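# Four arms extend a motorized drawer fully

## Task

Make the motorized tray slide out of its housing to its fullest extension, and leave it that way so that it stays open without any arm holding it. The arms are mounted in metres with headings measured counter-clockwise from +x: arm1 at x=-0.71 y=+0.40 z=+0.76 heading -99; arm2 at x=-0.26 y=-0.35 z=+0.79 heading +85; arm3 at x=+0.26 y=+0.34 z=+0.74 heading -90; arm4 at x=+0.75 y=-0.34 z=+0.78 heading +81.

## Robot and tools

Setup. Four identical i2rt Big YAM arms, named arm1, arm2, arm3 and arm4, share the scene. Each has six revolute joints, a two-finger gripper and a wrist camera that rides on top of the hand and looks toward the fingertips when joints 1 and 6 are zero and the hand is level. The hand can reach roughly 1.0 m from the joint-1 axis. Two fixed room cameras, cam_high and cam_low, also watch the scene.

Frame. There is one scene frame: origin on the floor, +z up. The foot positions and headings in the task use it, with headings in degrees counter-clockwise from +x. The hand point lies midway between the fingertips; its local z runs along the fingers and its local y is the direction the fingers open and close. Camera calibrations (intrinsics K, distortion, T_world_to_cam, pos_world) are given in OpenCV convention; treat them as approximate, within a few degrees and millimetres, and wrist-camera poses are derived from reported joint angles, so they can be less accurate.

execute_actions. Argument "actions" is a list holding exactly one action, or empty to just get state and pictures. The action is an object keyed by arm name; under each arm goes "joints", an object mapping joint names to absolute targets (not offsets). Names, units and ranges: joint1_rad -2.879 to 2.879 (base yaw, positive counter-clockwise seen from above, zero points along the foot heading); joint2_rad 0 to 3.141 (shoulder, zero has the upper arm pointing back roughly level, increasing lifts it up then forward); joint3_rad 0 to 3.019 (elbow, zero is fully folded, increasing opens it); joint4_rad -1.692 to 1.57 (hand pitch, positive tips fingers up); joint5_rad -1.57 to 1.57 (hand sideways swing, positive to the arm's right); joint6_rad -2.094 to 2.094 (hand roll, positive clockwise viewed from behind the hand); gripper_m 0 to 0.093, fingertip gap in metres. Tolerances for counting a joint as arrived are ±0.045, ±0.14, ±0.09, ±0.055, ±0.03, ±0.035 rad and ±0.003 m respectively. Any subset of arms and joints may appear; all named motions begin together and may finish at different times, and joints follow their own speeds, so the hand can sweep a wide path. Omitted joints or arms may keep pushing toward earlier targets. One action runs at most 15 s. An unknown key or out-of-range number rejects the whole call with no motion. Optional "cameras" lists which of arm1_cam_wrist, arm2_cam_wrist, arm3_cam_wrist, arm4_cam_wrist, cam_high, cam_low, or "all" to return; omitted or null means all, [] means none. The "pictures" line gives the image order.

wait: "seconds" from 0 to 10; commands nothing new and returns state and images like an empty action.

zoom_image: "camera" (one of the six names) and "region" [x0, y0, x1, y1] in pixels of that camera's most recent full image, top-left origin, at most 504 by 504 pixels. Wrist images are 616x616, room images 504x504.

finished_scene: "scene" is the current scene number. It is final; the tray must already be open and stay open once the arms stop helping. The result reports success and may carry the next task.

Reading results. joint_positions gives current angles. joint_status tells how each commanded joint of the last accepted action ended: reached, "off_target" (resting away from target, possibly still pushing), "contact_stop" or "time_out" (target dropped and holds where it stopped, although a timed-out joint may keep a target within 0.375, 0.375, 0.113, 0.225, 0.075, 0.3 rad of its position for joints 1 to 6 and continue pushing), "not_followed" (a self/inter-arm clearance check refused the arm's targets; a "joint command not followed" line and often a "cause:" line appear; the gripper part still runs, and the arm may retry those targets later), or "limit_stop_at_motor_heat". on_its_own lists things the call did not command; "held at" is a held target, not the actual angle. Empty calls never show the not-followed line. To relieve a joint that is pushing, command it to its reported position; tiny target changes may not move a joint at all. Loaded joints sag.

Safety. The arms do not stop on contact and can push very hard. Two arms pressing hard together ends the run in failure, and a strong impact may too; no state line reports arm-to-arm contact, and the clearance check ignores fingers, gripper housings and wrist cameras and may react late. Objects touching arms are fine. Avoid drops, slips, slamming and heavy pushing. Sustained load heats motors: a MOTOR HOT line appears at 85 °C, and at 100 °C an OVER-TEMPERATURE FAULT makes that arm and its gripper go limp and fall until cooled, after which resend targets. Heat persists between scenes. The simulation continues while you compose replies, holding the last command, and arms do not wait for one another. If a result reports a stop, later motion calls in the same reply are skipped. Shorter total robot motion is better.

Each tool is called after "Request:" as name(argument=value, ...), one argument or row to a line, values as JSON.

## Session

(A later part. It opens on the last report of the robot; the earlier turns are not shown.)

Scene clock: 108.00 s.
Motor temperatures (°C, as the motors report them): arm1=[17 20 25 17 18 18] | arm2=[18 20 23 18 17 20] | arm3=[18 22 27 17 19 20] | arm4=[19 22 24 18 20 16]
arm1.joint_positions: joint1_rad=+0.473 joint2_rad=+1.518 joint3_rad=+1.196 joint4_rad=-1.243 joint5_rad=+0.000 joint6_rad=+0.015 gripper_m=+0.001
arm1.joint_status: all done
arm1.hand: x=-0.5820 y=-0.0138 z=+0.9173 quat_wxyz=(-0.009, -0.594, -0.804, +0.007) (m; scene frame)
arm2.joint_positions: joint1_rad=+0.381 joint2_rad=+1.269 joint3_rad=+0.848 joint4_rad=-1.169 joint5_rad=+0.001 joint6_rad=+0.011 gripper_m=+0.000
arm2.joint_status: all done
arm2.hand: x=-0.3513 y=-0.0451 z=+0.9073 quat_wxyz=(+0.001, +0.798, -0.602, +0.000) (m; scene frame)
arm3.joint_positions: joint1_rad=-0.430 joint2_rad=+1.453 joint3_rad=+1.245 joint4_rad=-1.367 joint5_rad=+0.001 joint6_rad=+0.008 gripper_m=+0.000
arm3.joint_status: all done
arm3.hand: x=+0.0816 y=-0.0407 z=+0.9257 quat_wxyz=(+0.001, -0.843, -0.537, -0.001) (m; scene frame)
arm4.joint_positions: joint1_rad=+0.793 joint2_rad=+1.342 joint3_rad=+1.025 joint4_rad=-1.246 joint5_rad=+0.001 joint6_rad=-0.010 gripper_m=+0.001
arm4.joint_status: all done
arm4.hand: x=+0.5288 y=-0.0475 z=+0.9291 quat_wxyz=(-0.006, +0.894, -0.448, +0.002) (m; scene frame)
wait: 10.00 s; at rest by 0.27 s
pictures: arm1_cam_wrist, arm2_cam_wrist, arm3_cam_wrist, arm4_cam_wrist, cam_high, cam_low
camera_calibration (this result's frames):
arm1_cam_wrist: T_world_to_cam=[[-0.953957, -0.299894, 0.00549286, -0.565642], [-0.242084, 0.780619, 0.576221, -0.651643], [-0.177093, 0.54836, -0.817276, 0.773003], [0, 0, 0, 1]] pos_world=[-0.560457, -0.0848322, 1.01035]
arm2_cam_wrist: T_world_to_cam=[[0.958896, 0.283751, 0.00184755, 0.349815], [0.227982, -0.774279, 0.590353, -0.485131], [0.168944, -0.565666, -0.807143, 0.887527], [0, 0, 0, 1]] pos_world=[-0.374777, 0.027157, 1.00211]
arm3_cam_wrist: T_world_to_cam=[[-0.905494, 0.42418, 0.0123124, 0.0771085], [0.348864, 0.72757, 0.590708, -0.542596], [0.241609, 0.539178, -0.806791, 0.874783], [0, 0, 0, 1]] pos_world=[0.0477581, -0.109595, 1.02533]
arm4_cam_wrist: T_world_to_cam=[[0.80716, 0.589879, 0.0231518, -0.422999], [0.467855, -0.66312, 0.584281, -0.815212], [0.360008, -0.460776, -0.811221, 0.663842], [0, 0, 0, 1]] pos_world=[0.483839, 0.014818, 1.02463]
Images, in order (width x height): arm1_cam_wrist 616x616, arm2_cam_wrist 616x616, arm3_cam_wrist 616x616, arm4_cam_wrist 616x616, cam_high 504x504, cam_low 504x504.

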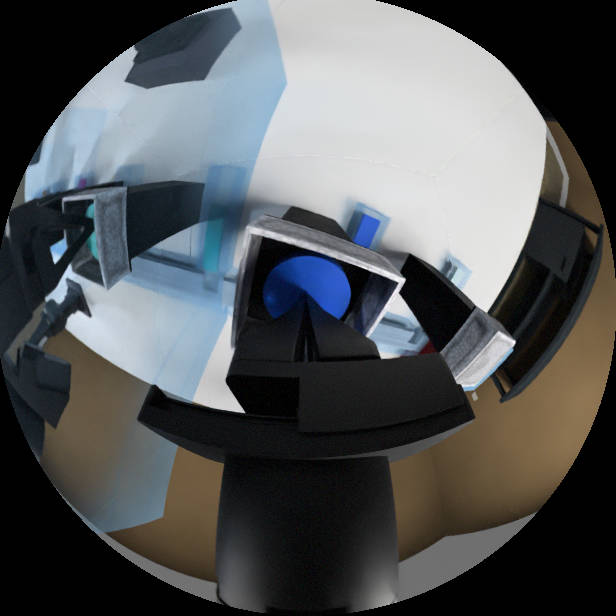

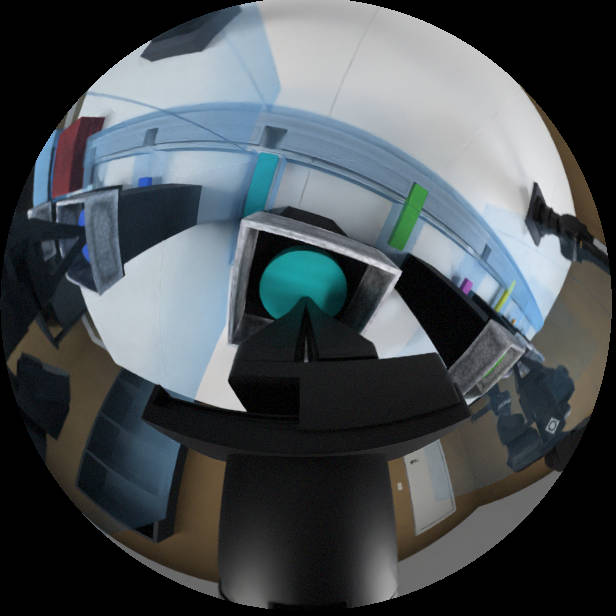

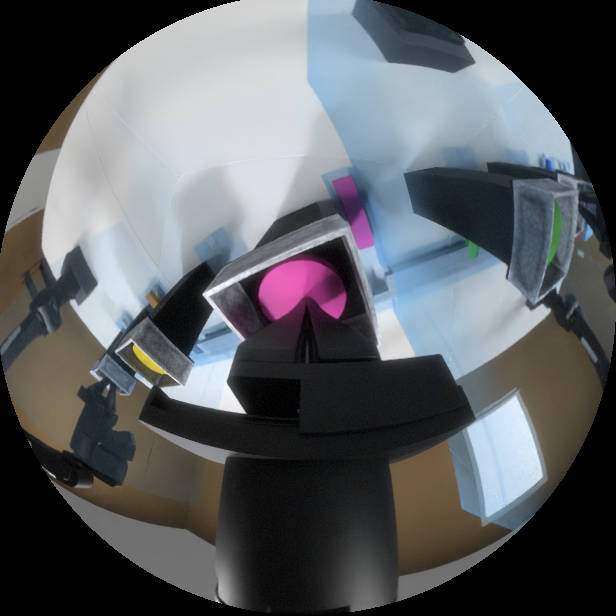

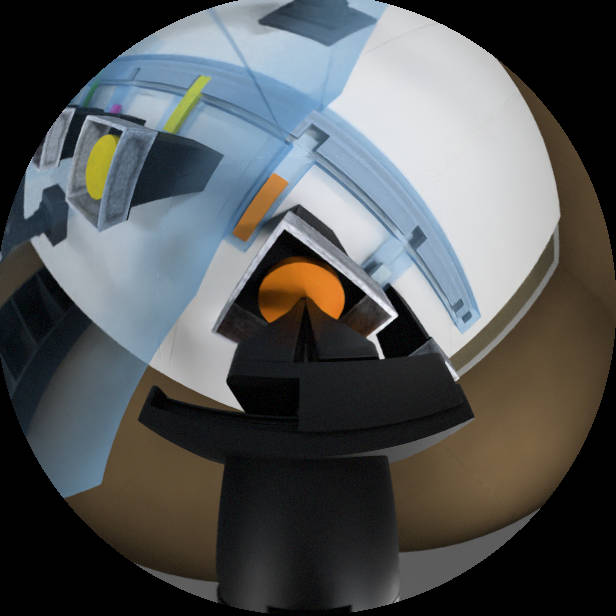

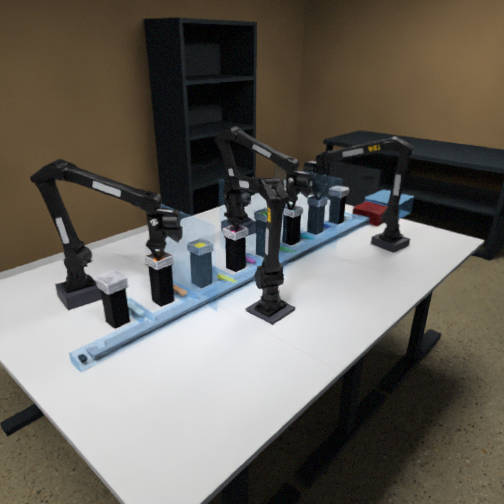

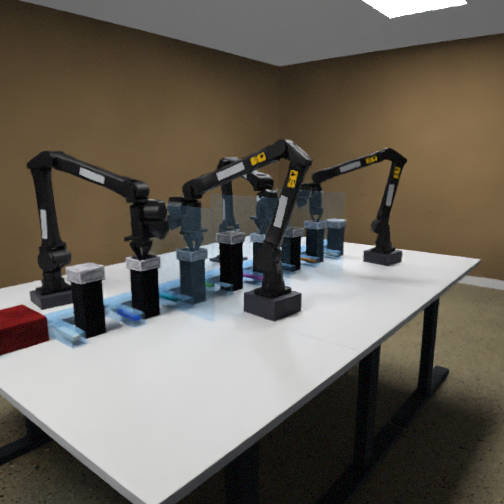

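Request:
execute_actions(
  actions=[
    {"arm2":{"joints":{"joint2_rad":1.33,"joint3_rad":0.775,"joint4_rad":-1.13}}},
  ],
  cameras=[],
)

Request:
wait(
  seconds=10,
)

Request:
wait(
  seconds=10,
)

Scene clock: 113.03 s.
Motor temperatures (°C, as the motors report them): arm1=[17 20 25 17 18 18] | arm2=[18 20 23 18 17 20] | arm3=[18 22 27 17 19 20] | arm4=[19 22 24 18 20 16]
arm1.joint_positions: joint1_rad=+0.473 joint2_rad=+1.518 joint3_rad=+1.196 joint4_rad=-1.243 joint5_rad=+0.000 joint6_rad=+0.015 gripper_m=+0.001
arm1.joint_status: not commanded
arm1.hand: x=-0.5820 y=-0.0138 z=+0.9173 quat_wxyz=(-0.009, -0.594, -0.804, +0.007) (m; scene frame)
arm2.joint_positions: joint1_rad=+0.381 joint2_rad=+1.263 joint3_rad=+0.839 joint4_rad=-1.159 joint5_rad=+0.001 joint6_rad=+0.011 gripper_m=+0.000
arm2.joint_status: all done
arm2.hand: x=-0.3511 y=-0.0458 z=+0.9061 quat_wxyz=(-0.001, +0.798, -0.602, -0.003) (m; scene frame)
arm3.joint_positions: joint1_rad=-0.430 joint2_rad=+1.453 joint3_rad=+1.245 joint4_rad=-1.367 joint5_rad=+0.001 joint6_rad=+0.008 gripper_m=+0.000
arm3.joint_status: not commanded
arm3.hand: x=+0.0816 y=-0.0407 z=+0.9257 quat_wxyz=(+0.001, -0.843, -0.537, -0.001) (m; scene frame)
arm4.joint_positions: joint1_rad=+0.793 joint2_rad=+1.342 joint3_rad=+1.025 joint4_rad=-1.246 joint5_rad=+0.001 joint6_rad=-0.010 gripper_m=+0.001
arm4.joint_status: not commanded
arm4.hand: x=+0.5288 y=-0.0475 z=+0.9291 quat_wxyz=(-0.006, +0.894, -0.448, +0.002) (m; scene frame)
pictures: none
No camera images: the call's "cameras" was empty. Leave "cameras" out to get every camera's image.

Scene clock: 123.03 s.
Motor temperatures (°C, as the motors report them): arm1=[17 20 25 17 18 18] | arm2=[18 20 23 18 17 20] | arm3=[18 22 27 17 19 20] | arm4=[19 22 24 18 20 16]
arm1.joint_positions: joint1_rad=+0.473 joint2_rad=+1.518 joint3_rad=+1.196 joint4_rad=-1.243 joint5_rad=+0.000 joint6_rad=+0.015 gripper_m=+0.001
arm1.joint_status: not commanded
arm1.hand: x=-0.5820 y=-0.0138 z=+0.9173 quat_wxyz=(-0.009, -0.594, -0.804, +0.007) (m; scene frame)
arm2.joint_positions: joint1_rad=+0.381 joint2_rad=+1.263 joint3_rad=+0.839 joint4_rad=-1.159 joint5_rad=+0.001 joint6_rad=+0.011 gripper_m=+0.000
arm2.joint_status: all done
arm2.hand: x=-0.3511 y=-0.0458 z=+0.9061 quat_wxyz=(-0.001, +0.798, -0.602, -0.003) (m; scene frame)
arm3.joint_positions: joint1_rad=-0.430 joint2_rad=+1.453 joint3_rad=+1.245 joint4_rad=-1.367 joint5_rad=+0.001 joint6_rad=+0.008 gripper_m=+0.000
arm3.joint_status: not commanded
arm3.hand: x=+0.0816 y=-0.0407 z=+0.9257 quat_wxyz=(+0.001, -0.843, -0.537, -0.001) (m; scene frame)
arm4.joint_positions: joint1_rad=+0.793 joint2_rad=+1.342 joint3_rad=+1.025 joint4_rad=-1.246 joint5_rad=+0.001 joint6_rad=-0.010 gripper_m=+0.001
arm4.joint_status: not commanded
arm4.hand: x=+0.5288 y=-0.0475 z=+0.9291 quat_wxyz=(-0.006, +0.894, -0.448, +0.002) (m; scene frame)
wait: 10.00 s; at rest by 0.27 s
pictures: arm1_cam_wrist, arm2_cam_wrist, arm3_cam_wrist, arm4_cam_wrist, cam_high, cam_low
camera_calibration (this result's frames):
arm1_cam_wrist: T_world_to_cam=[[-0.953957, -0.299894, 0.00549286, -0.565642], [-0.242084, 0.780619, 0.576221, -0.651643], [-0.177093, 0.54836, -0.817276, 0.773003], [0, 0, 0, 1]] pos_world=[-0.560457, -0.0848322, 1.01035]
arm2_cam_wrist: T_world_to_cam=[[0.958908, 0.283712, 0.00184071, 0.349828], [0.229237, -0.77858, 0.584178, -0.479259], [0.167171, -0.559751, -0.811624, 0.889848], [0, 0, 0, 1]] pos_world=[-0.374346, 0.025701, 1.00155]
arm3_cam_wrist: T_world_to_cam=[[-0.905494, 0.42418, 0.0123124, 0.0771085], [0.348864, 0.72757, 0.590708, -0.542596], [0.241609, 0.539178, -0.806791, 0.874783], [0, 0, 0, 1]] pos_world=[0.0477581, -0.109595, 1.02533]
arm4_cam_wrist: T_world_to_cam=[[0.80716, 0.589879, 0.0231518, -0.422999], [0.467855, -0.66312, 0.584281, -0.815212], [0.360008, -0.460776, -0.811221, 0.663842], [0, 0, 0, 1]] pos_world=[0.483839, 0.014818, 1.02463]
Images, in order (width x height): arm1_cam_wrist 616x616, arm2_cam_wrist 616x616, arm3_cam_wrist 616x616, arm4_cam_wrist 616x616, cam_high 504x504, cam_low 504x504.

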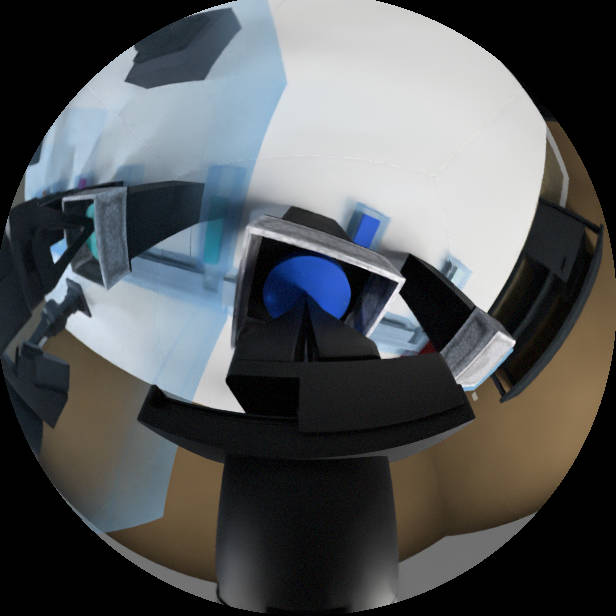

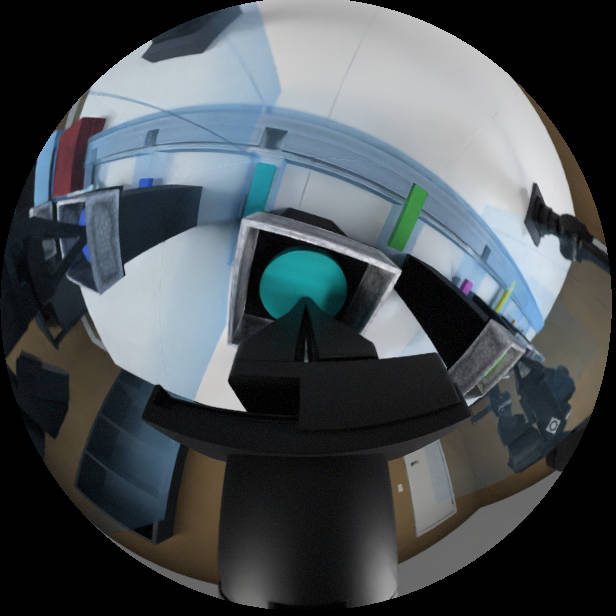

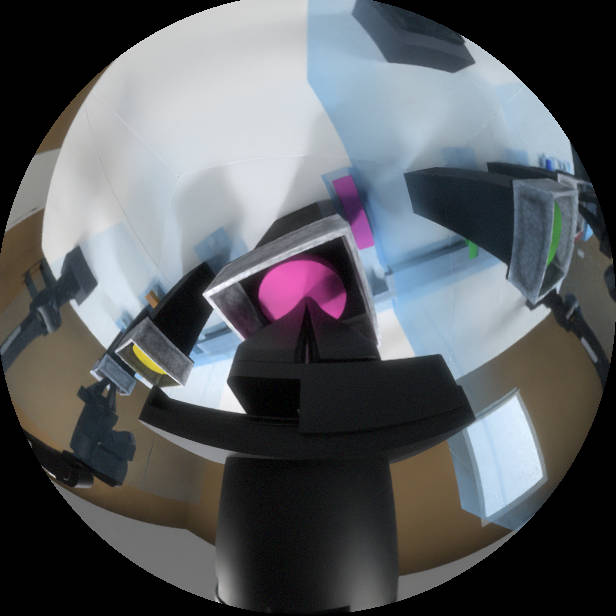

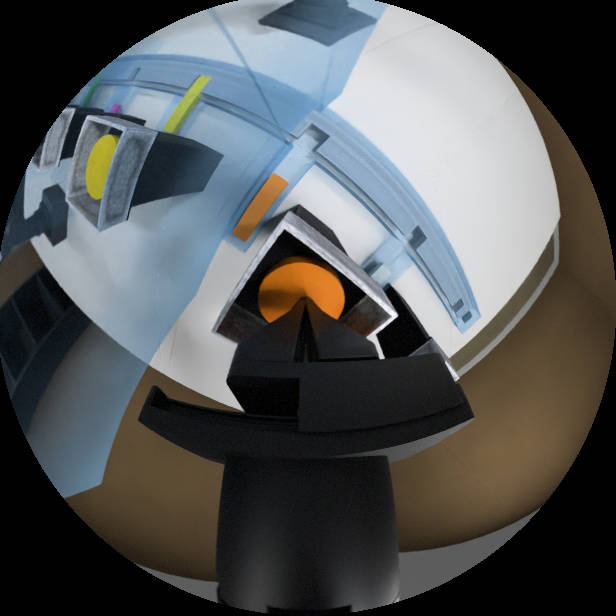

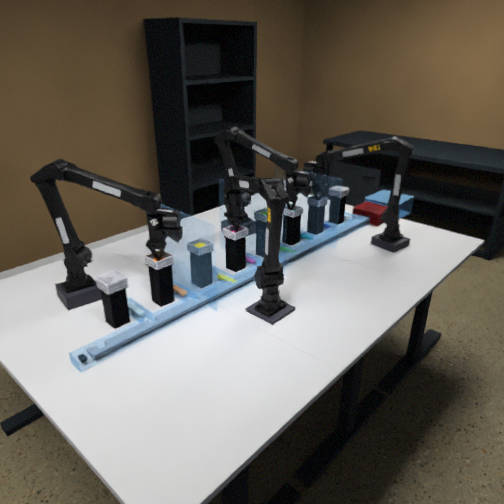

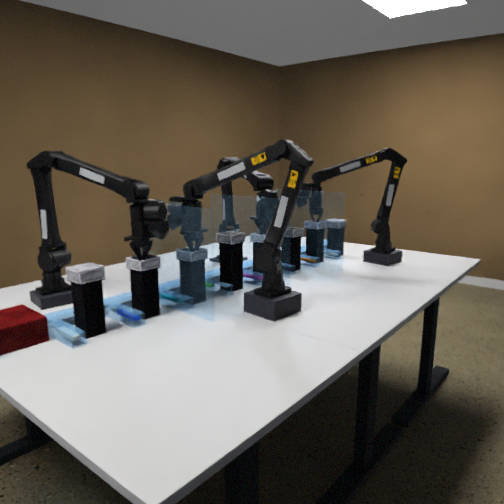

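Scene clock: 133.03 s.
Motor temperatures (°C, as the motors report them): arm1=[17 20 25 17 18 18] | arm2=[18 20 22 18 17 20] | arm3=[18 22 27 17 19 20] | arm4=[19 22 24 18 20 16]
arm1.joint_positions: joint1_rad=+0.473 joint2_rad=+1.518 joint3_rad=+1.196 joint4_rad=-1.243 joint5_rad=+0.000 joint6_rad=+0.015 gripper_m=+0.001
arm1.joint_status: not commanded
arm1.hand: x=-0.5820 y=-0.0138 z=+0.9173 quat_wxyz=(-0.009, -0.594, -0.804, +0.007) (m; scene frame)
arm2.joint_positions: joint1_rad=+0.381 joint2_rad=+1.263 joint3_rad=+0.839 joint4_rad=-1.159 joint5_rad=+0.001 joint6_rad=+0.011 gripper_m=+0.000
arm2.joint_status: all done
arm2.hand: x=-0.3511 y=-0.0458 z=+0.9061 quat_wxyz=(-0.001, +0.798, -0.602, -0.003) (m; scene frame)
arm3.joint_positions: joint1_rad=-0.430 joint2_rad=+1.453 joint3_rad=+1.245 joint4_rad=-1.367 joint5_rad=+0.001 joint6_rad=+0.008 gripper_m=+0.000
arm3.joint_status: not commanded
arm3.hand: x=+0.0816 y=-0.0407 z=+0.9257 quat_wxyz=(+0.001, -0.843, -0.537, -0.001) (m; scene frame)
arm4.joint_positions: joint1_rad=+0.793 joint2_rad=+1.342 joint3_rad=+1.025 joint4_rad=-1.246 joint5_rad=+0.001 joint6_rad=-0.010 gripper_m=+0.001
arm4.joint_status: not commanded
arm4.hand: x=+0.5288 y=-0.0475 z=+0.9291 quat_wxyz=(-0.006, +0.894, -0.448, +0.002) (m; scene frame)
wait: 10.00 s; at rest by 0.27 s
pictures: arm1_cam_wrist, arm2_cam_wrist, arm3_cam_wrist, arm4_cam_wrist, cam_high, cam_low
camera_calibration (this result's frames):
arm1_cam_wrist: T_world_to_cam=[[-0.953957, -0.299894, 0.00549286, -0.565642], [-0.242084, 0.780619, 0.576221, -0.651643], [-0.177093, 0.54836, -0.817276, 0.773003], [0, 0, 0, 1]] pos_world=[-0.560457, -0.0848322, 1.01035]
arm2_cam_wrist: T_world_to_cam=[[0.958908, 0.283712, 0.00184071, 0.349828], [0.229237, -0.77858, 0.584178, -0.479259], [0.167171, -0.559751, -0.811624, 0.889848], [0, 0, 0, 1]] pos_world=[-0.374346, 0.025701, 1.00155]
arm3_cam_wrist: T_world_to_cam=[[-0.905494, 0.42418, 0.0123124, 0.0771085], [0.348864, 0.72757, 0.590708, -0.542596], [0.241609, 0.539178, -0.806791, 0.874783], [0, 0, 0, 1]] pos_world=[0.0477581, -0.109595, 1.02533]
arm4_cam_wrist: T_world_to_cam=[[0.80716, 0.589879, 0.0231518, -0.422999], [0.467855, -0.66312, 0.584281, -0.815212], [0.360008, -0.460776, -0.811221, 0.663842], [0, 0, 0, 1]] pos_world=[0.483839, 0.014818, 1.02463]
Images, in order (width x height): arm1_cam_wrist 616x616, arm2_cam_wrist 616x616, arm3_cam_wrist 616x616, arm4_cam_wrist 616x616, cam_high 504x504, cam_low 504x504.

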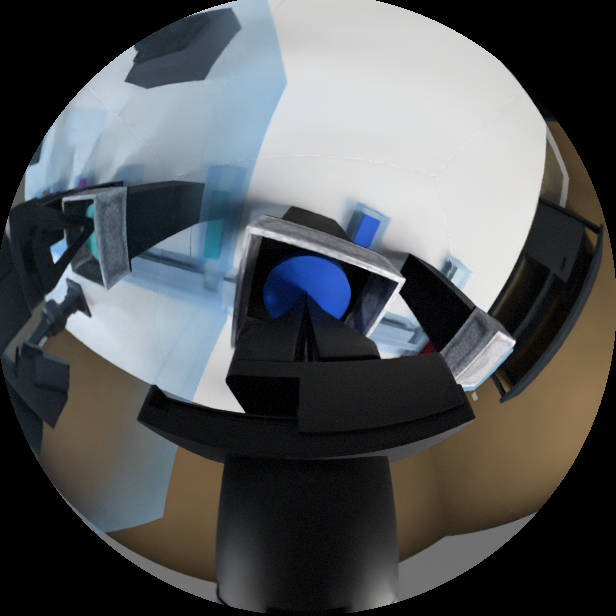

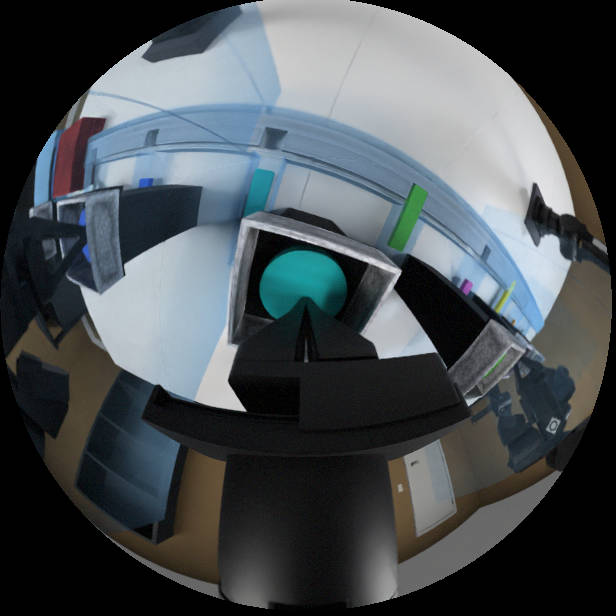

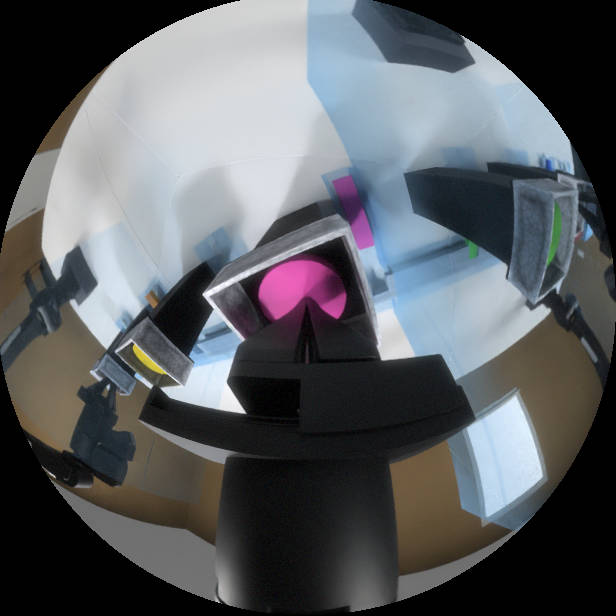

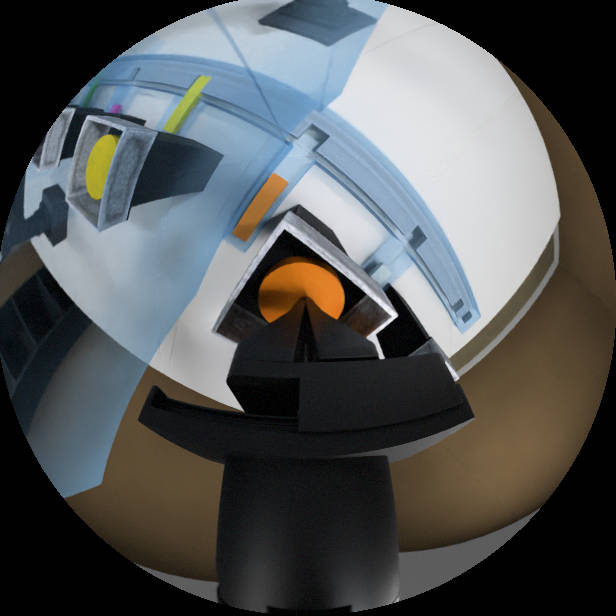

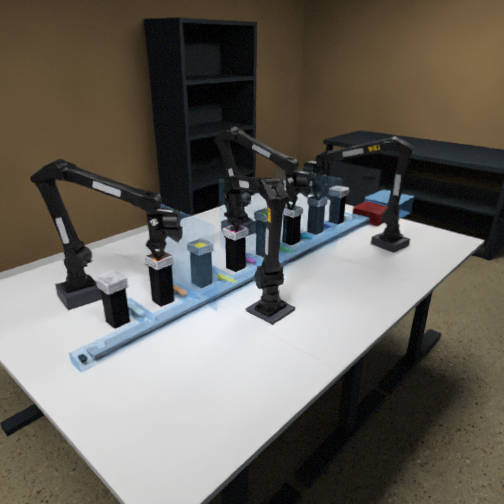

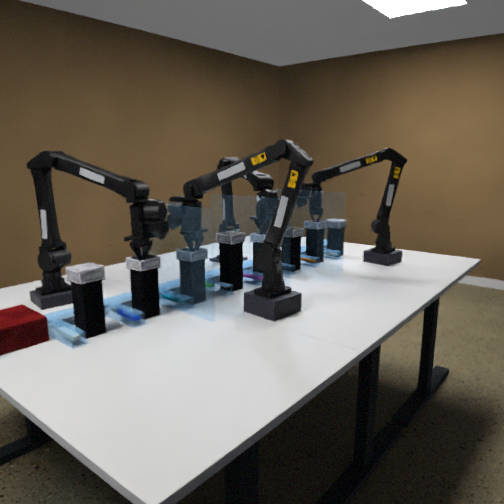

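Request:
wait(
  seconds=10,
)

Request:
wait(
  seconds=10,
)

Request:
execute_actions(
  actions=[
    {"arm2":{"joints":{"joint2_rad":1.21,"joint3_rad":1.09,"joint4_rad":-1.43}},"arm3":{"joints":{"joint2_rad":1.43,"joint3_rad":1.44,"joint4_rad":-1.55}}},
  ],
  cameras=[],
)

Request:
execute_actions(
  actions=[
    {"arm2":{"joints":{"joint1_rad":-0.28,"joint2_rad":1.235,"joint3_rad":1.11,"joint4_rad":-1.43}},"arm3":{"joints":{"joint1_rad":0.12,"joint2_rad":1.35,"joint3_rad":1.31,"joint4_rad":-1.53}}},
  ],
  cameras=["arm2_cam_wrist","arm3_cam_wrist"],
)

Request:
execute_actions(
  actions=[
    {"arm2":{"joints":{"joint2_rad":1.30,"joint3_rad":0.88,"joint4_rad":-1.22}},"arm3":{"joints":{"joint2_rad":1.41,"joint3_rad":1.075,"joint4_rad":-1.31}}},
  ],
  cameras=["arm2_cam_wrist","arm3_cam_wrist"],
)

Scene clock: 152.37 s.
Motor temperatures (°C, as the motors report them): arm1=[17 21 25 17 18 18] | arm2=[18 20 22 18 17 20] | arm3=[18 22 27 17 19 20] | arm4=[19 22 24 18 20 16]
arm1.joint_positions: joint1_rad=+0.473 joint2_rad=+1.518 joint3_rad=+1.196 joint4_rad=-1.243 joint5_rad=+0.000 joint6_rad=+0.015 gripper_m=+0.001
arm1.joint_status: not commanded
arm1.hand: x=-0.5820 y=-0.0138 z=+0.9173 quat_wxyz=(-0.009, -0.594, -0.804, +0.007) (m; scene frame)
arm2.joint_positions: joint1_rad=+0.381 joint2_rad=+1.263 joint3_rad=+0.839 joint4_rad=-1.159 joint5_rad=+0.001 joint6_rad=+0.011 gripper_m=+0.000
arm2.joint_status: all done
arm2.hand: x=-0.3511 y=-0.0458 z=+0.9061 quat_wxyz=(-0.001, +0.798, -0.602, -0.003) (m; scene frame)
arm3.joint_positions: joint1_rad=-0.430 joint2_rad=+1.453 joint3_rad=+1.245 joint4_rad=-1.367 joint5_rad=+0.001 joint6_rad=+0.008 gripper_m=+0.000
arm3.joint_status: not commanded
arm3.hand: x=+0.0816 y=-0.0407 z=+0.9257 quat_wxyz=(+0.001, -0.843, -0.537, -0.001) (m; scene frame)
arm4.joint_positions: joint1_rad=+0.793 joint2_rad=+1.342 joint3_rad=+1.025 joint4_rad=-1.246 joint5_rad=+0.001 joint6_rad=-0.010 gripper_m=+0.001
arm4.joint_status: not commanded
arm4.hand: x=+0.5288 y=-0.0475 z=+0.9291 quat_wxyz=(-0.006, +0.894, -0.448, +0.002) (m; scene frame)
wait: 10.00 s; at rest from the start
pictures: arm1_cam_wrist, arm2_cam_wrist, arm3_cam_wrist, arm4_cam_wrist, cam_high, cam_low
camera_calibration (this result's frames):
arm1_cam_wrist: T_world_to_cam=[[-0.953957, -0.299894, 0.00549286, -0.565642], [-0.242084, 0.780619, 0.576221, -0.651643], [-0.177093, 0.54836, -0.817276, 0.773003], [0, 0, 0, 1]] pos_world=[-0.560457, -0.0848322, 1.01035]
arm2_cam_wrist: T_world_to_cam=[[0.958908, 0.283712, 0.00184071, 0.349828], [0.229237, -0.77858, 0.584178, -0.479259], [0.167171, -0.559751, -0.811624, 0.889848], [0, 0, 0, 1]] pos_world=[-0.374346, 0.025701, 1.00155]
arm3_cam_wrist: T_world_to_cam=[[-0.905494, 0.42418, 0.0123124, 0.0771085], [0.348864, 0.72757, 0.590708, -0.542596], [0.241609, 0.539178, -0.806791, 0.874783], [0, 0, 0, 1]] pos_world=[0.0477581, -0.109595, 1.02533]
arm4_cam_wrist: T_world_to_cam=[[0.80716, 0.589879, 0.0231518, -0.422999], [0.467855, -0.66312, 0.584281, -0.815212], [0.360008, -0.460776, -0.811221, 0.663842], [0, 0, 0, 1]] pos_world=[0.483839, 0.014818, 1.02463]
Images, in order (width x height): arm1_cam_wrist 616x616, arm2_cam_wrist 616x616, arm3_cam_wrist 616x616, arm4_cam_wrist 616x616, cam_high 504x504, cam_low 504x504.

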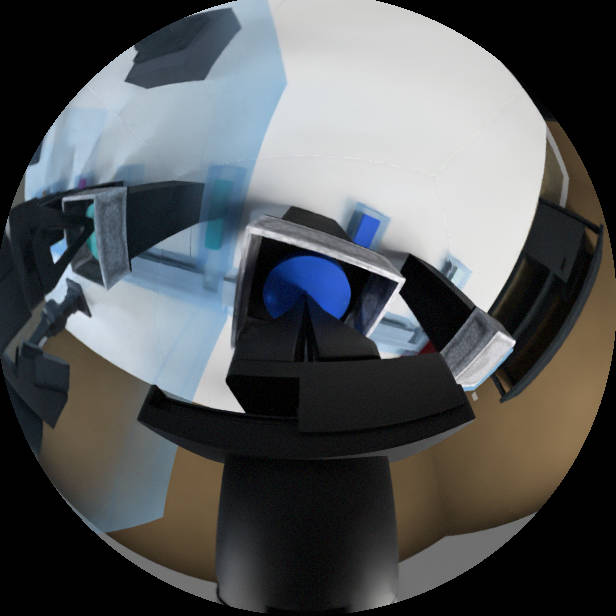

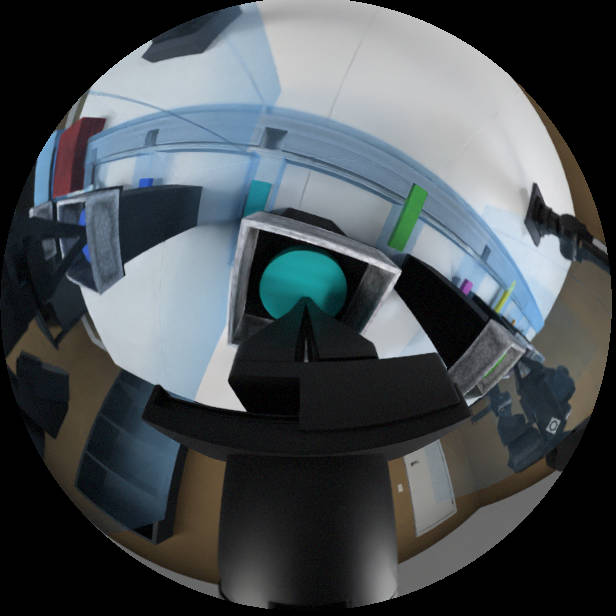

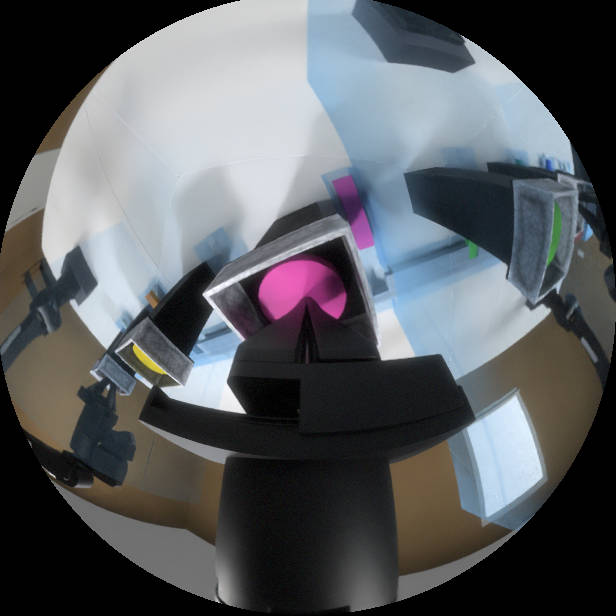

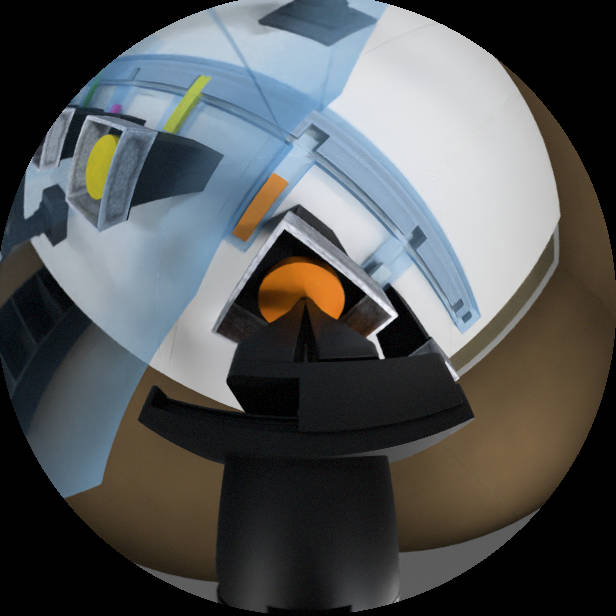

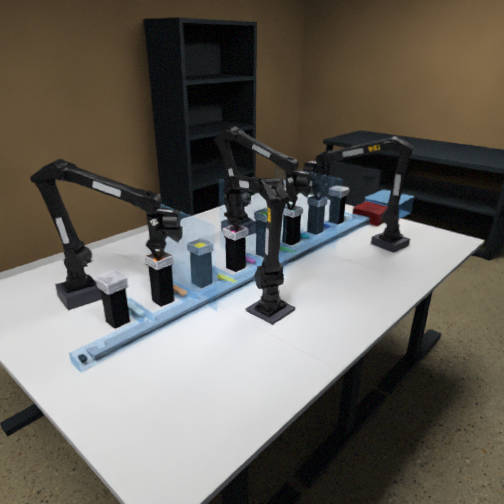

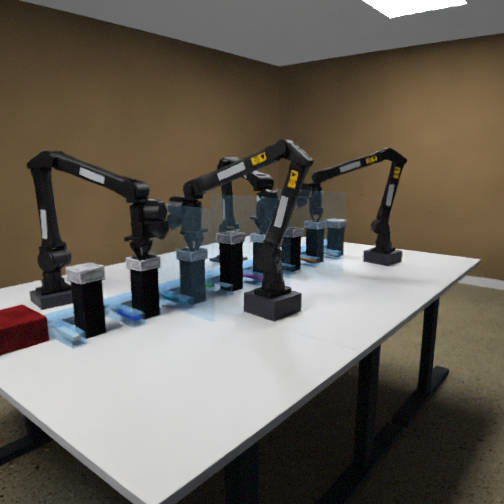

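Scene clock: 162.37 s.
Motor temperatures (°C, as the motors report them): arm1=[17 21 25 17 18 18] | arm2=[18 20 22 18 17 20] | arm3=[18 22 27 17 19 20] | arm4=[19 22 24 18 20 16]
arm1.joint_positions: joint1_rad=+0.473 joint2_rad=+1.518 joint3_rad=+1.196 joint4_rad=-1.243 joint5_rad=+0.000 joint6_rad=+0.015 gripper_m=+0.001
arm1.joint_status: not commanded
arm1.hand: x=-0.5820 y=-0.0138 z=+0.9173 quat_wxyz=(-0.009, -0.594, -0.804, +0.007) (m; scene frame)
arm2.joint_positions: joint1_rad=+0.381 joint2_rad=+1.263 joint3_rad=+0.839 joint4_rad=-1.159 joint5_rad=+0.001 joint6_rad=+0.011 gripper_m=+0.000
arm2.joint_status: all done
arm2.hand: x=-0.3511 y=-0.0458 z=+0.9061 quat_wxyz=(-0.001, +0.798, -0.602, -0.003) (m; scene frame)
arm3.joint_positions: joint1_rad=-0.430 joint2_rad=+1.453 joint3_rad=+1.245 joint4_rad=-1.367 joint5_rad=+0.001 joint6_rad=+0.008 gripper_m=+0.000
arm3.joint_status: not commanded
arm3.hand: x=+0.0816 y=-0.0407 z=+0.9257 quat_wxyz=(+0.001, -0.843, -0.537, -0.001) (m; scene frame)
arm4.joint_positions: joint1_rad=+0.793 joint2_rad=+1.342 joint3_rad=+1.025 joint4_rad=-1.246 joint5_rad=+0.001 joint6_rad=-0.010 gripper_m=+0.001
arm4.joint_status: not commanded
arm4.hand: x=+0.5288 y=-0.0475 z=+0.9291 quat_wxyz=(-0.006, +0.894, -0.448, +0.002) (m; scene frame)
wait: 10.00 s; at rest by 0.27 s
pictures: arm1_cam_wrist, arm2_cam_wrist, arm3_cam_wrist, arm4_cam_wrist, cam_high, cam_low
camera_calibration (this result's frames):
arm1_cam_wrist: T_world_to_cam=[[-0.953957, -0.299894, 0.00549286, -0.565642], [-0.242084, 0.780619, 0.576221, -0.651643], [-0.177093, 0.54836, -0.817276, 0.773003], [0, 0, 0, 1]] pos_world=[-0.560457, -0.0848322, 1.01035]
arm2_cam_wrist: T_world_to_cam=[[0.958908, 0.283712, 0.00184071, 0.349828], [0.229237, -0.77858, 0.584178, -0.479259], [0.167171, -0.559751, -0.811624, 0.889848], [0, 0, 0, 1]] pos_world=[-0.374346, 0.025701, 1.00155]
arm3_cam_wrist: T_world_to_cam=[[-0.905494, 0.42418, 0.0123124, 0.0771085], [0.348864, 0.72757, 0.590708, -0.542596], [0.241609, 0.539178, -0.806791, 0.874783], [0, 0, 0, 1]] pos_world=[0.0477581, -0.109595, 1.02533]
arm4_cam_wrist: T_world_to_cam=[[0.80716, 0.589879, 0.0231518, -0.422999], [0.467855, -0.66312, 0.584281, -0.815212], [0.360008, -0.460776, -0.811221, 0.663842], [0, 0, 0, 1]] pos_world=[0.483839, 0.014818, 1.02463]
Images, in order (width x height): arm1_cam_wrist 616x616, arm2_cam_wrist 616x616, arm3_cam_wrist 616x616, arm4_cam_wrist 616x616, cam_high 504x504, cam_low 504x504.

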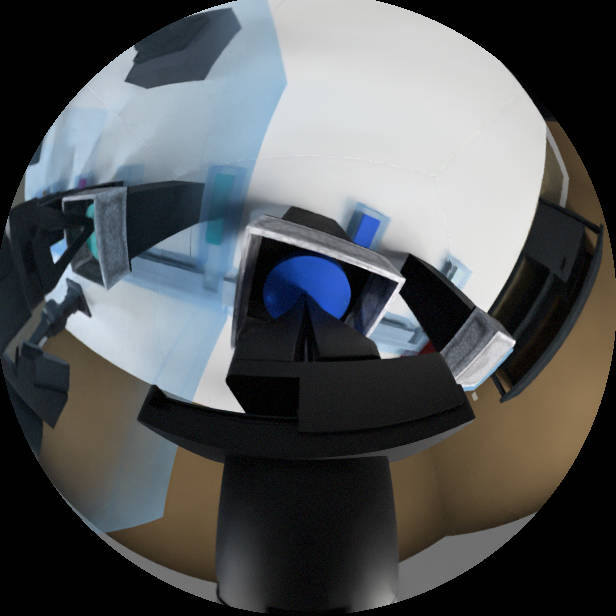

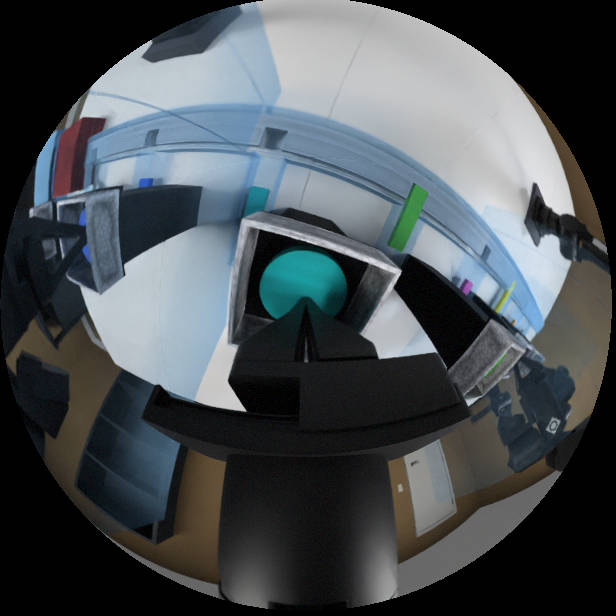

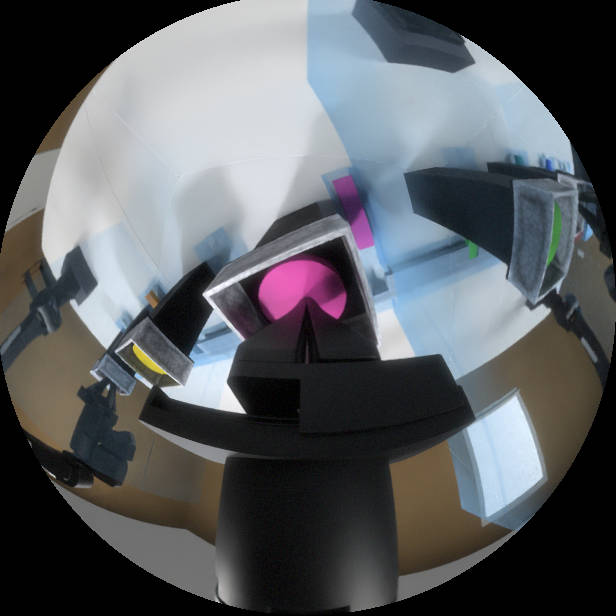

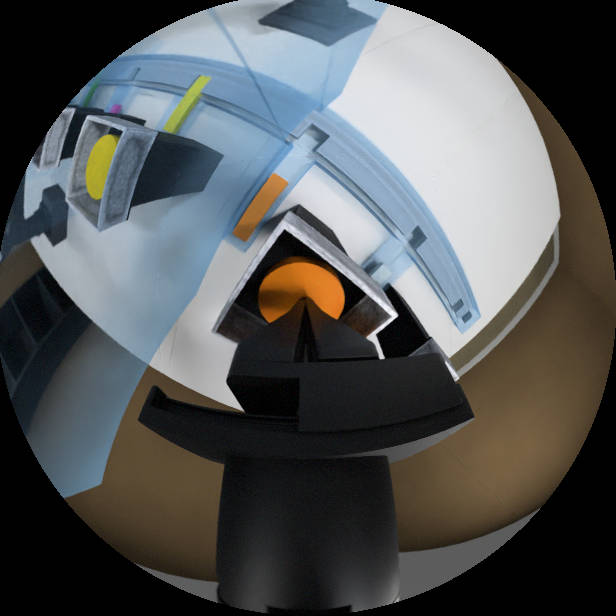

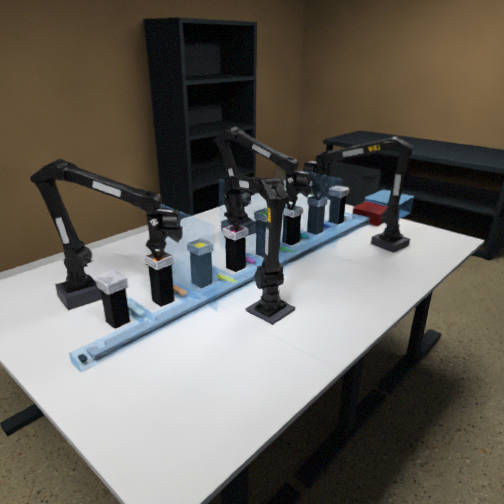

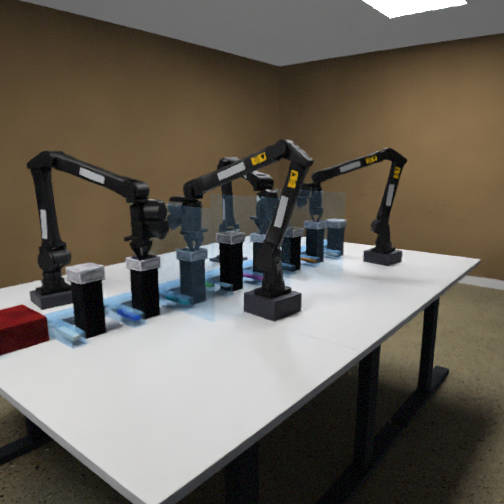

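Scene clock: 163.47 s.
Motor temperatures (°C, as the motors report them): arm1=[17 21 25 17 18 18] | arm2=[18 20 22 18 17 20] | arm3=[18 22 27 17 19 20] | arm4=[19 22 24 18 20 16]
arm1.joint_positions: joint1_rad=+0.473 joint2_rad=+1.518 joint3_rad=+1.196 joint4_rad=-1.243 joint5_rad=+0.000 joint6_rad=+0.015 gripper_m=+0.001
arm1.joint_status: not commanded
arm1.hand: x=-0.5820 y=-0.0138 z=+0.9173 quat_wxyz=(-0.009, -0.594, -0.804, +0.007) (m; scene frame)
arm2.joint_positions: joint1_rad=+0.381 joint2_rad=+1.202 joint3_rad=+1.062 joint4_rad=-1.416 joint5_rad=+0.001 joint6_rad=+0.011 gripper_m=+0.000
arm2.joint_status: all done
arm2.hand: x=-0.3540 y=-0.0346 z=+1.0061 quat_wxyz=(-0.009, +0.798, -0.602, -0.013) (m; scene frame)
arm3.joint_positions: joint1_rad=-0.430 joint2_rad=+1.437 joint3_rad=+1.404 joint4_rad=-1.539 joint5_rad=+0.001 joint6_rad=+0.008 gripper_m=+0.000
arm3.joint_status: all done
arm3.hand: x=+0.0806 y=-0.0430 z=+0.9919 quat_wxyz=(+0.001, -0.843, -0.537, +0.000) (m; scene frame)
arm4.joint_positions: joint1_rad=+0.793 joint2_rad=+1.342 joint3_rad=+1.025 joint4_rad=-1.246 joint5_rad=+0.001 joint6_rad=-0.010 gripper_m=+0.001
arm4.joint_status: not commanded
arm4.hand: x=+0.5288 y=-0.0475 z=+0.9291 quat_wxyz=(-0.006, +0.894, -0.448, +0.002) (m; scene frame)
pictures: none
No camera images: the call's "cameras" was empty. Leave "cameras" out to get every camera's image.

Scene clock: 164.73 s.
Motor temperatures (°C, as the motors report them): arm1=[17 21 25 17 18 18] | arm2=[18 20 23 18 17 20] | arm3=[18 22 27 17 19 20] | arm4=[19 22 24 18 20 16]
arm1.joint_positions: joint1_rad=+0.473 joint2_rad=+1.518 joint3_rad=+1.196 joint4_rad=-1.243 joint5_rad=+0.000 joint6_rad=+0.015 gripper_m=+0.001
arm1.joint_status: not commanded
arm1.hand: x=-0.5820 y=-0.0138 z=+0.9173 quat_wxyz=(-0.009, -0.594, -0.804, +0.007) (m; scene frame)
arm2.joint_positions: joint1_rad=-0.278 joint2_rad=+1.225 joint3_rad=+1.065 joint4_rad=-1.416 joint5_rad=+0.001 joint6_rad=+0.010 gripper_m=+0.000
arm2.joint_status: all done
arm2.hand: x=-0.1397 y=-0.0413 z=+0.9981 quat_wxyz=(+0.001, +0.561, -0.828, -0.007) (m; scene frame)
arm3.joint_positions: joint1_rad=+0.127 joint2_rad=+1.355 joint3_rad=+1.310 joint4_rad=-1.535 joint5_rad=+0.001 joint6_rad=+0.007 gripper_m=+0.000
arm3.joint_status: all done
arm3.hand: x=+0.3045 y=-0.0445 z=+0.9875 quat_wxyz=(+0.004, -0.663, -0.749, -0.003) (m; scene frame)
arm4.joint_positions: joint1_rad=+0.793 joint2_rad=+1.342 joint3_rad=+1.025 joint4_rad=-1.246 joint5_rad=+0.001 joint6_rad=-0.010 gripper_m=+0.001
arm4.joint_status: not commanded
arm4.hand: x=+0.5288 y=-0.0475 z=+0.9291 quat_wxyz=(-0.006, +0.894, -0.448, +0.002) (m; scene frame)
pictures: arm2_cam_wrist, arm3_cam_wrist
camera_calibration (this result's frames):
arm2_cam_wrist: T_world_to_cam=[[0.932035, -0.362268, -0.00850824, 0.125608], [-0.289335, -0.758121, 0.584413, -0.649687], [-0.218164, -0.542231, -0.811412, 0.878397], [0, 0, 0, 1]] pos_world=[-0.113413, 0.029257, 1.0935]
arm3_cam_wrist: T_world_to_cam=[[-0.992814, -0.119027, 0.0123513, 0.282167], [-0.0883093, 0.798402, 0.595613, -0.522729], [-0.0807553, 0.590242, -0.803176, 0.969646], [0, 0, 0, 1]] pos_world=[0.312282, -0.121393, 1.08666]
Images, in order (width x height): arm2_cam_wrist 616x616, arm3_cam_wrist 616x616.

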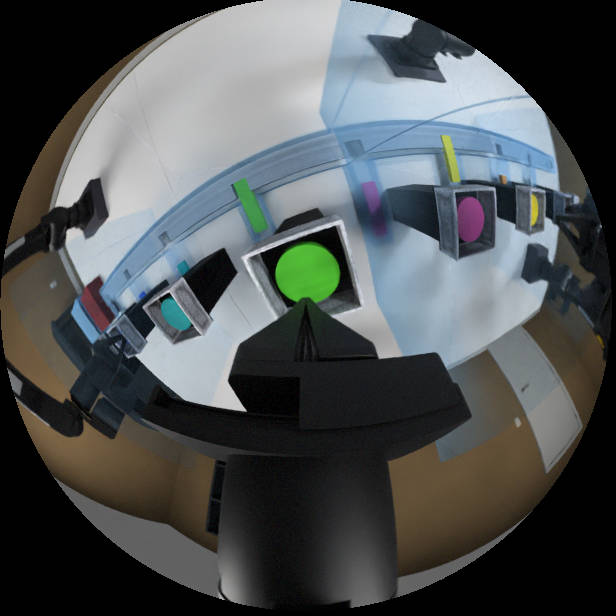

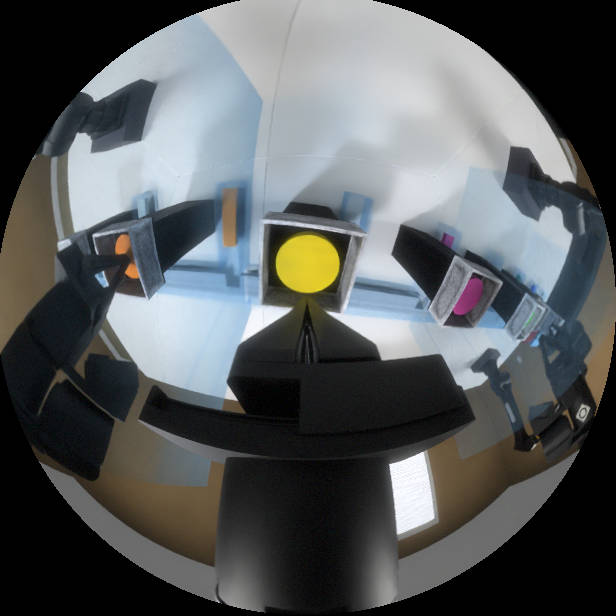

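Scene clock: 165.63 s.
Motor temperatures (°C, as the motors report them): arm1=[17 21 25 17 18 18] | arm2=[18 20 23 18 17 20] | arm3=[18 22 27 17 19 20] | arm4=[19 22 24 18 20 16]
arm1.joint_positions: joint1_rad=+0.473 joint2_rad=+1.518 joint3_rad=+1.196 joint4_rad=-1.243 joint5_rad=+0.000 joint6_rad=+0.015 gripper_m=+0.001
arm1.joint_status: not commanded
arm1.hand: x=-0.5820 y=-0.0138 z=+0.9173 quat_wxyz=(-0.009, -0.594, -0.804, +0.007) (m; scene frame)
arm2.joint_positions: joint1_rad=-0.278 joint2_rad=+1.253 joint3_rad=+0.933 joint4_rad=-1.230 joint5_rad=+0.001 joint6_rad=+0.010 gripper_m=+0.000
arm2.joint_status: all done
arm2.hand: x=-0.1392 y=-0.0380 z=+0.9404 quat_wxyz=(-0.009, +0.560, -0.828, -0.014) (m; scene frame)
arm3.joint_positions: joint1_rad=+0.127 joint2_rad=+1.353 joint3_rad=+1.129 joint4_rad=-1.324 joint5_rad=+0.001 joint6_rad=+0.007 gripper_m=+0.000
arm3.joint_status: all done
arm3.hand: x=+0.3043 y=-0.0424 z=+0.9199 quat_wxyz=(-0.008, -0.663, -0.749, +0.008) (m; scene frame)
arm4.joint_positions: joint1_rad=+0.793 joint2_rad=+1.342 joint3_rad=+1.025 joint4_rad=-1.246 joint5_rad=+0.001 joint6_rad=-0.010 gripper_m=+0.001
arm4.joint_status: not commanded
arm4.hand: x=+0.5288 y=-0.0475 z=+0.9291 quat_wxyz=(-0.006, +0.894, -0.448, +0.002) (m; scene frame)
pictures: arm2_cam_wrist, arm3_cam_wrist
camera_calibration (this result's frames):
arm2_cam_wrist: T_world_to_cam=[[0.931992, -0.362378, -0.00852349, 0.125876], [-0.294979, -0.771897, 0.563171, -0.594754], [-0.21066, -0.522357, -0.826296, 0.849287], [0, 0, 0, 1]] pos_world=[-0.113845, 0.0301563, 1.03778]
arm3_cam_wrist: T_world_to_cam=[[-0.992865, -0.118634, 0.0120439, 0.2833], [-0.0907309, 0.817134, 0.569263, -0.458349], [-0.0773752, 0.564108, -0.822068, 0.929339], [0, 0, 0, 1]] pos_world=[0.3116, -0.116106, 1.02149]
Images, in order (width x height): arm2_cam_wrist 616x616, arm3_cam_wrist 616x616.

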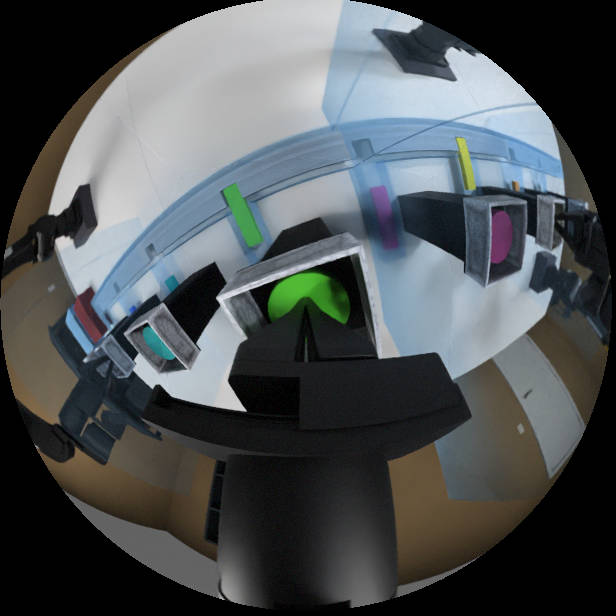

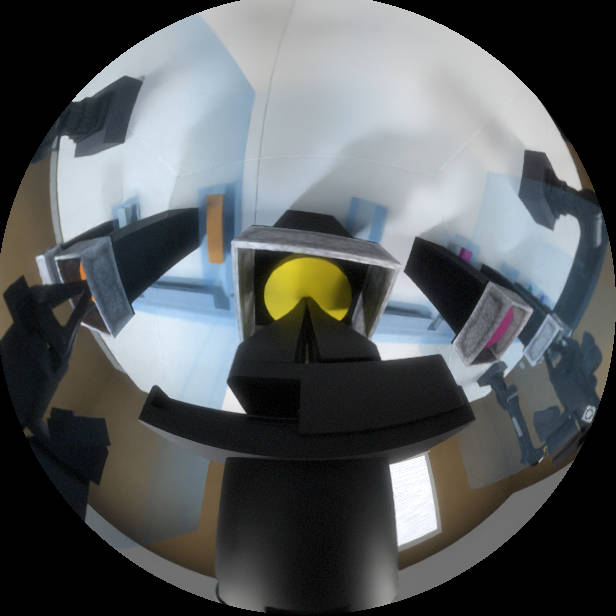

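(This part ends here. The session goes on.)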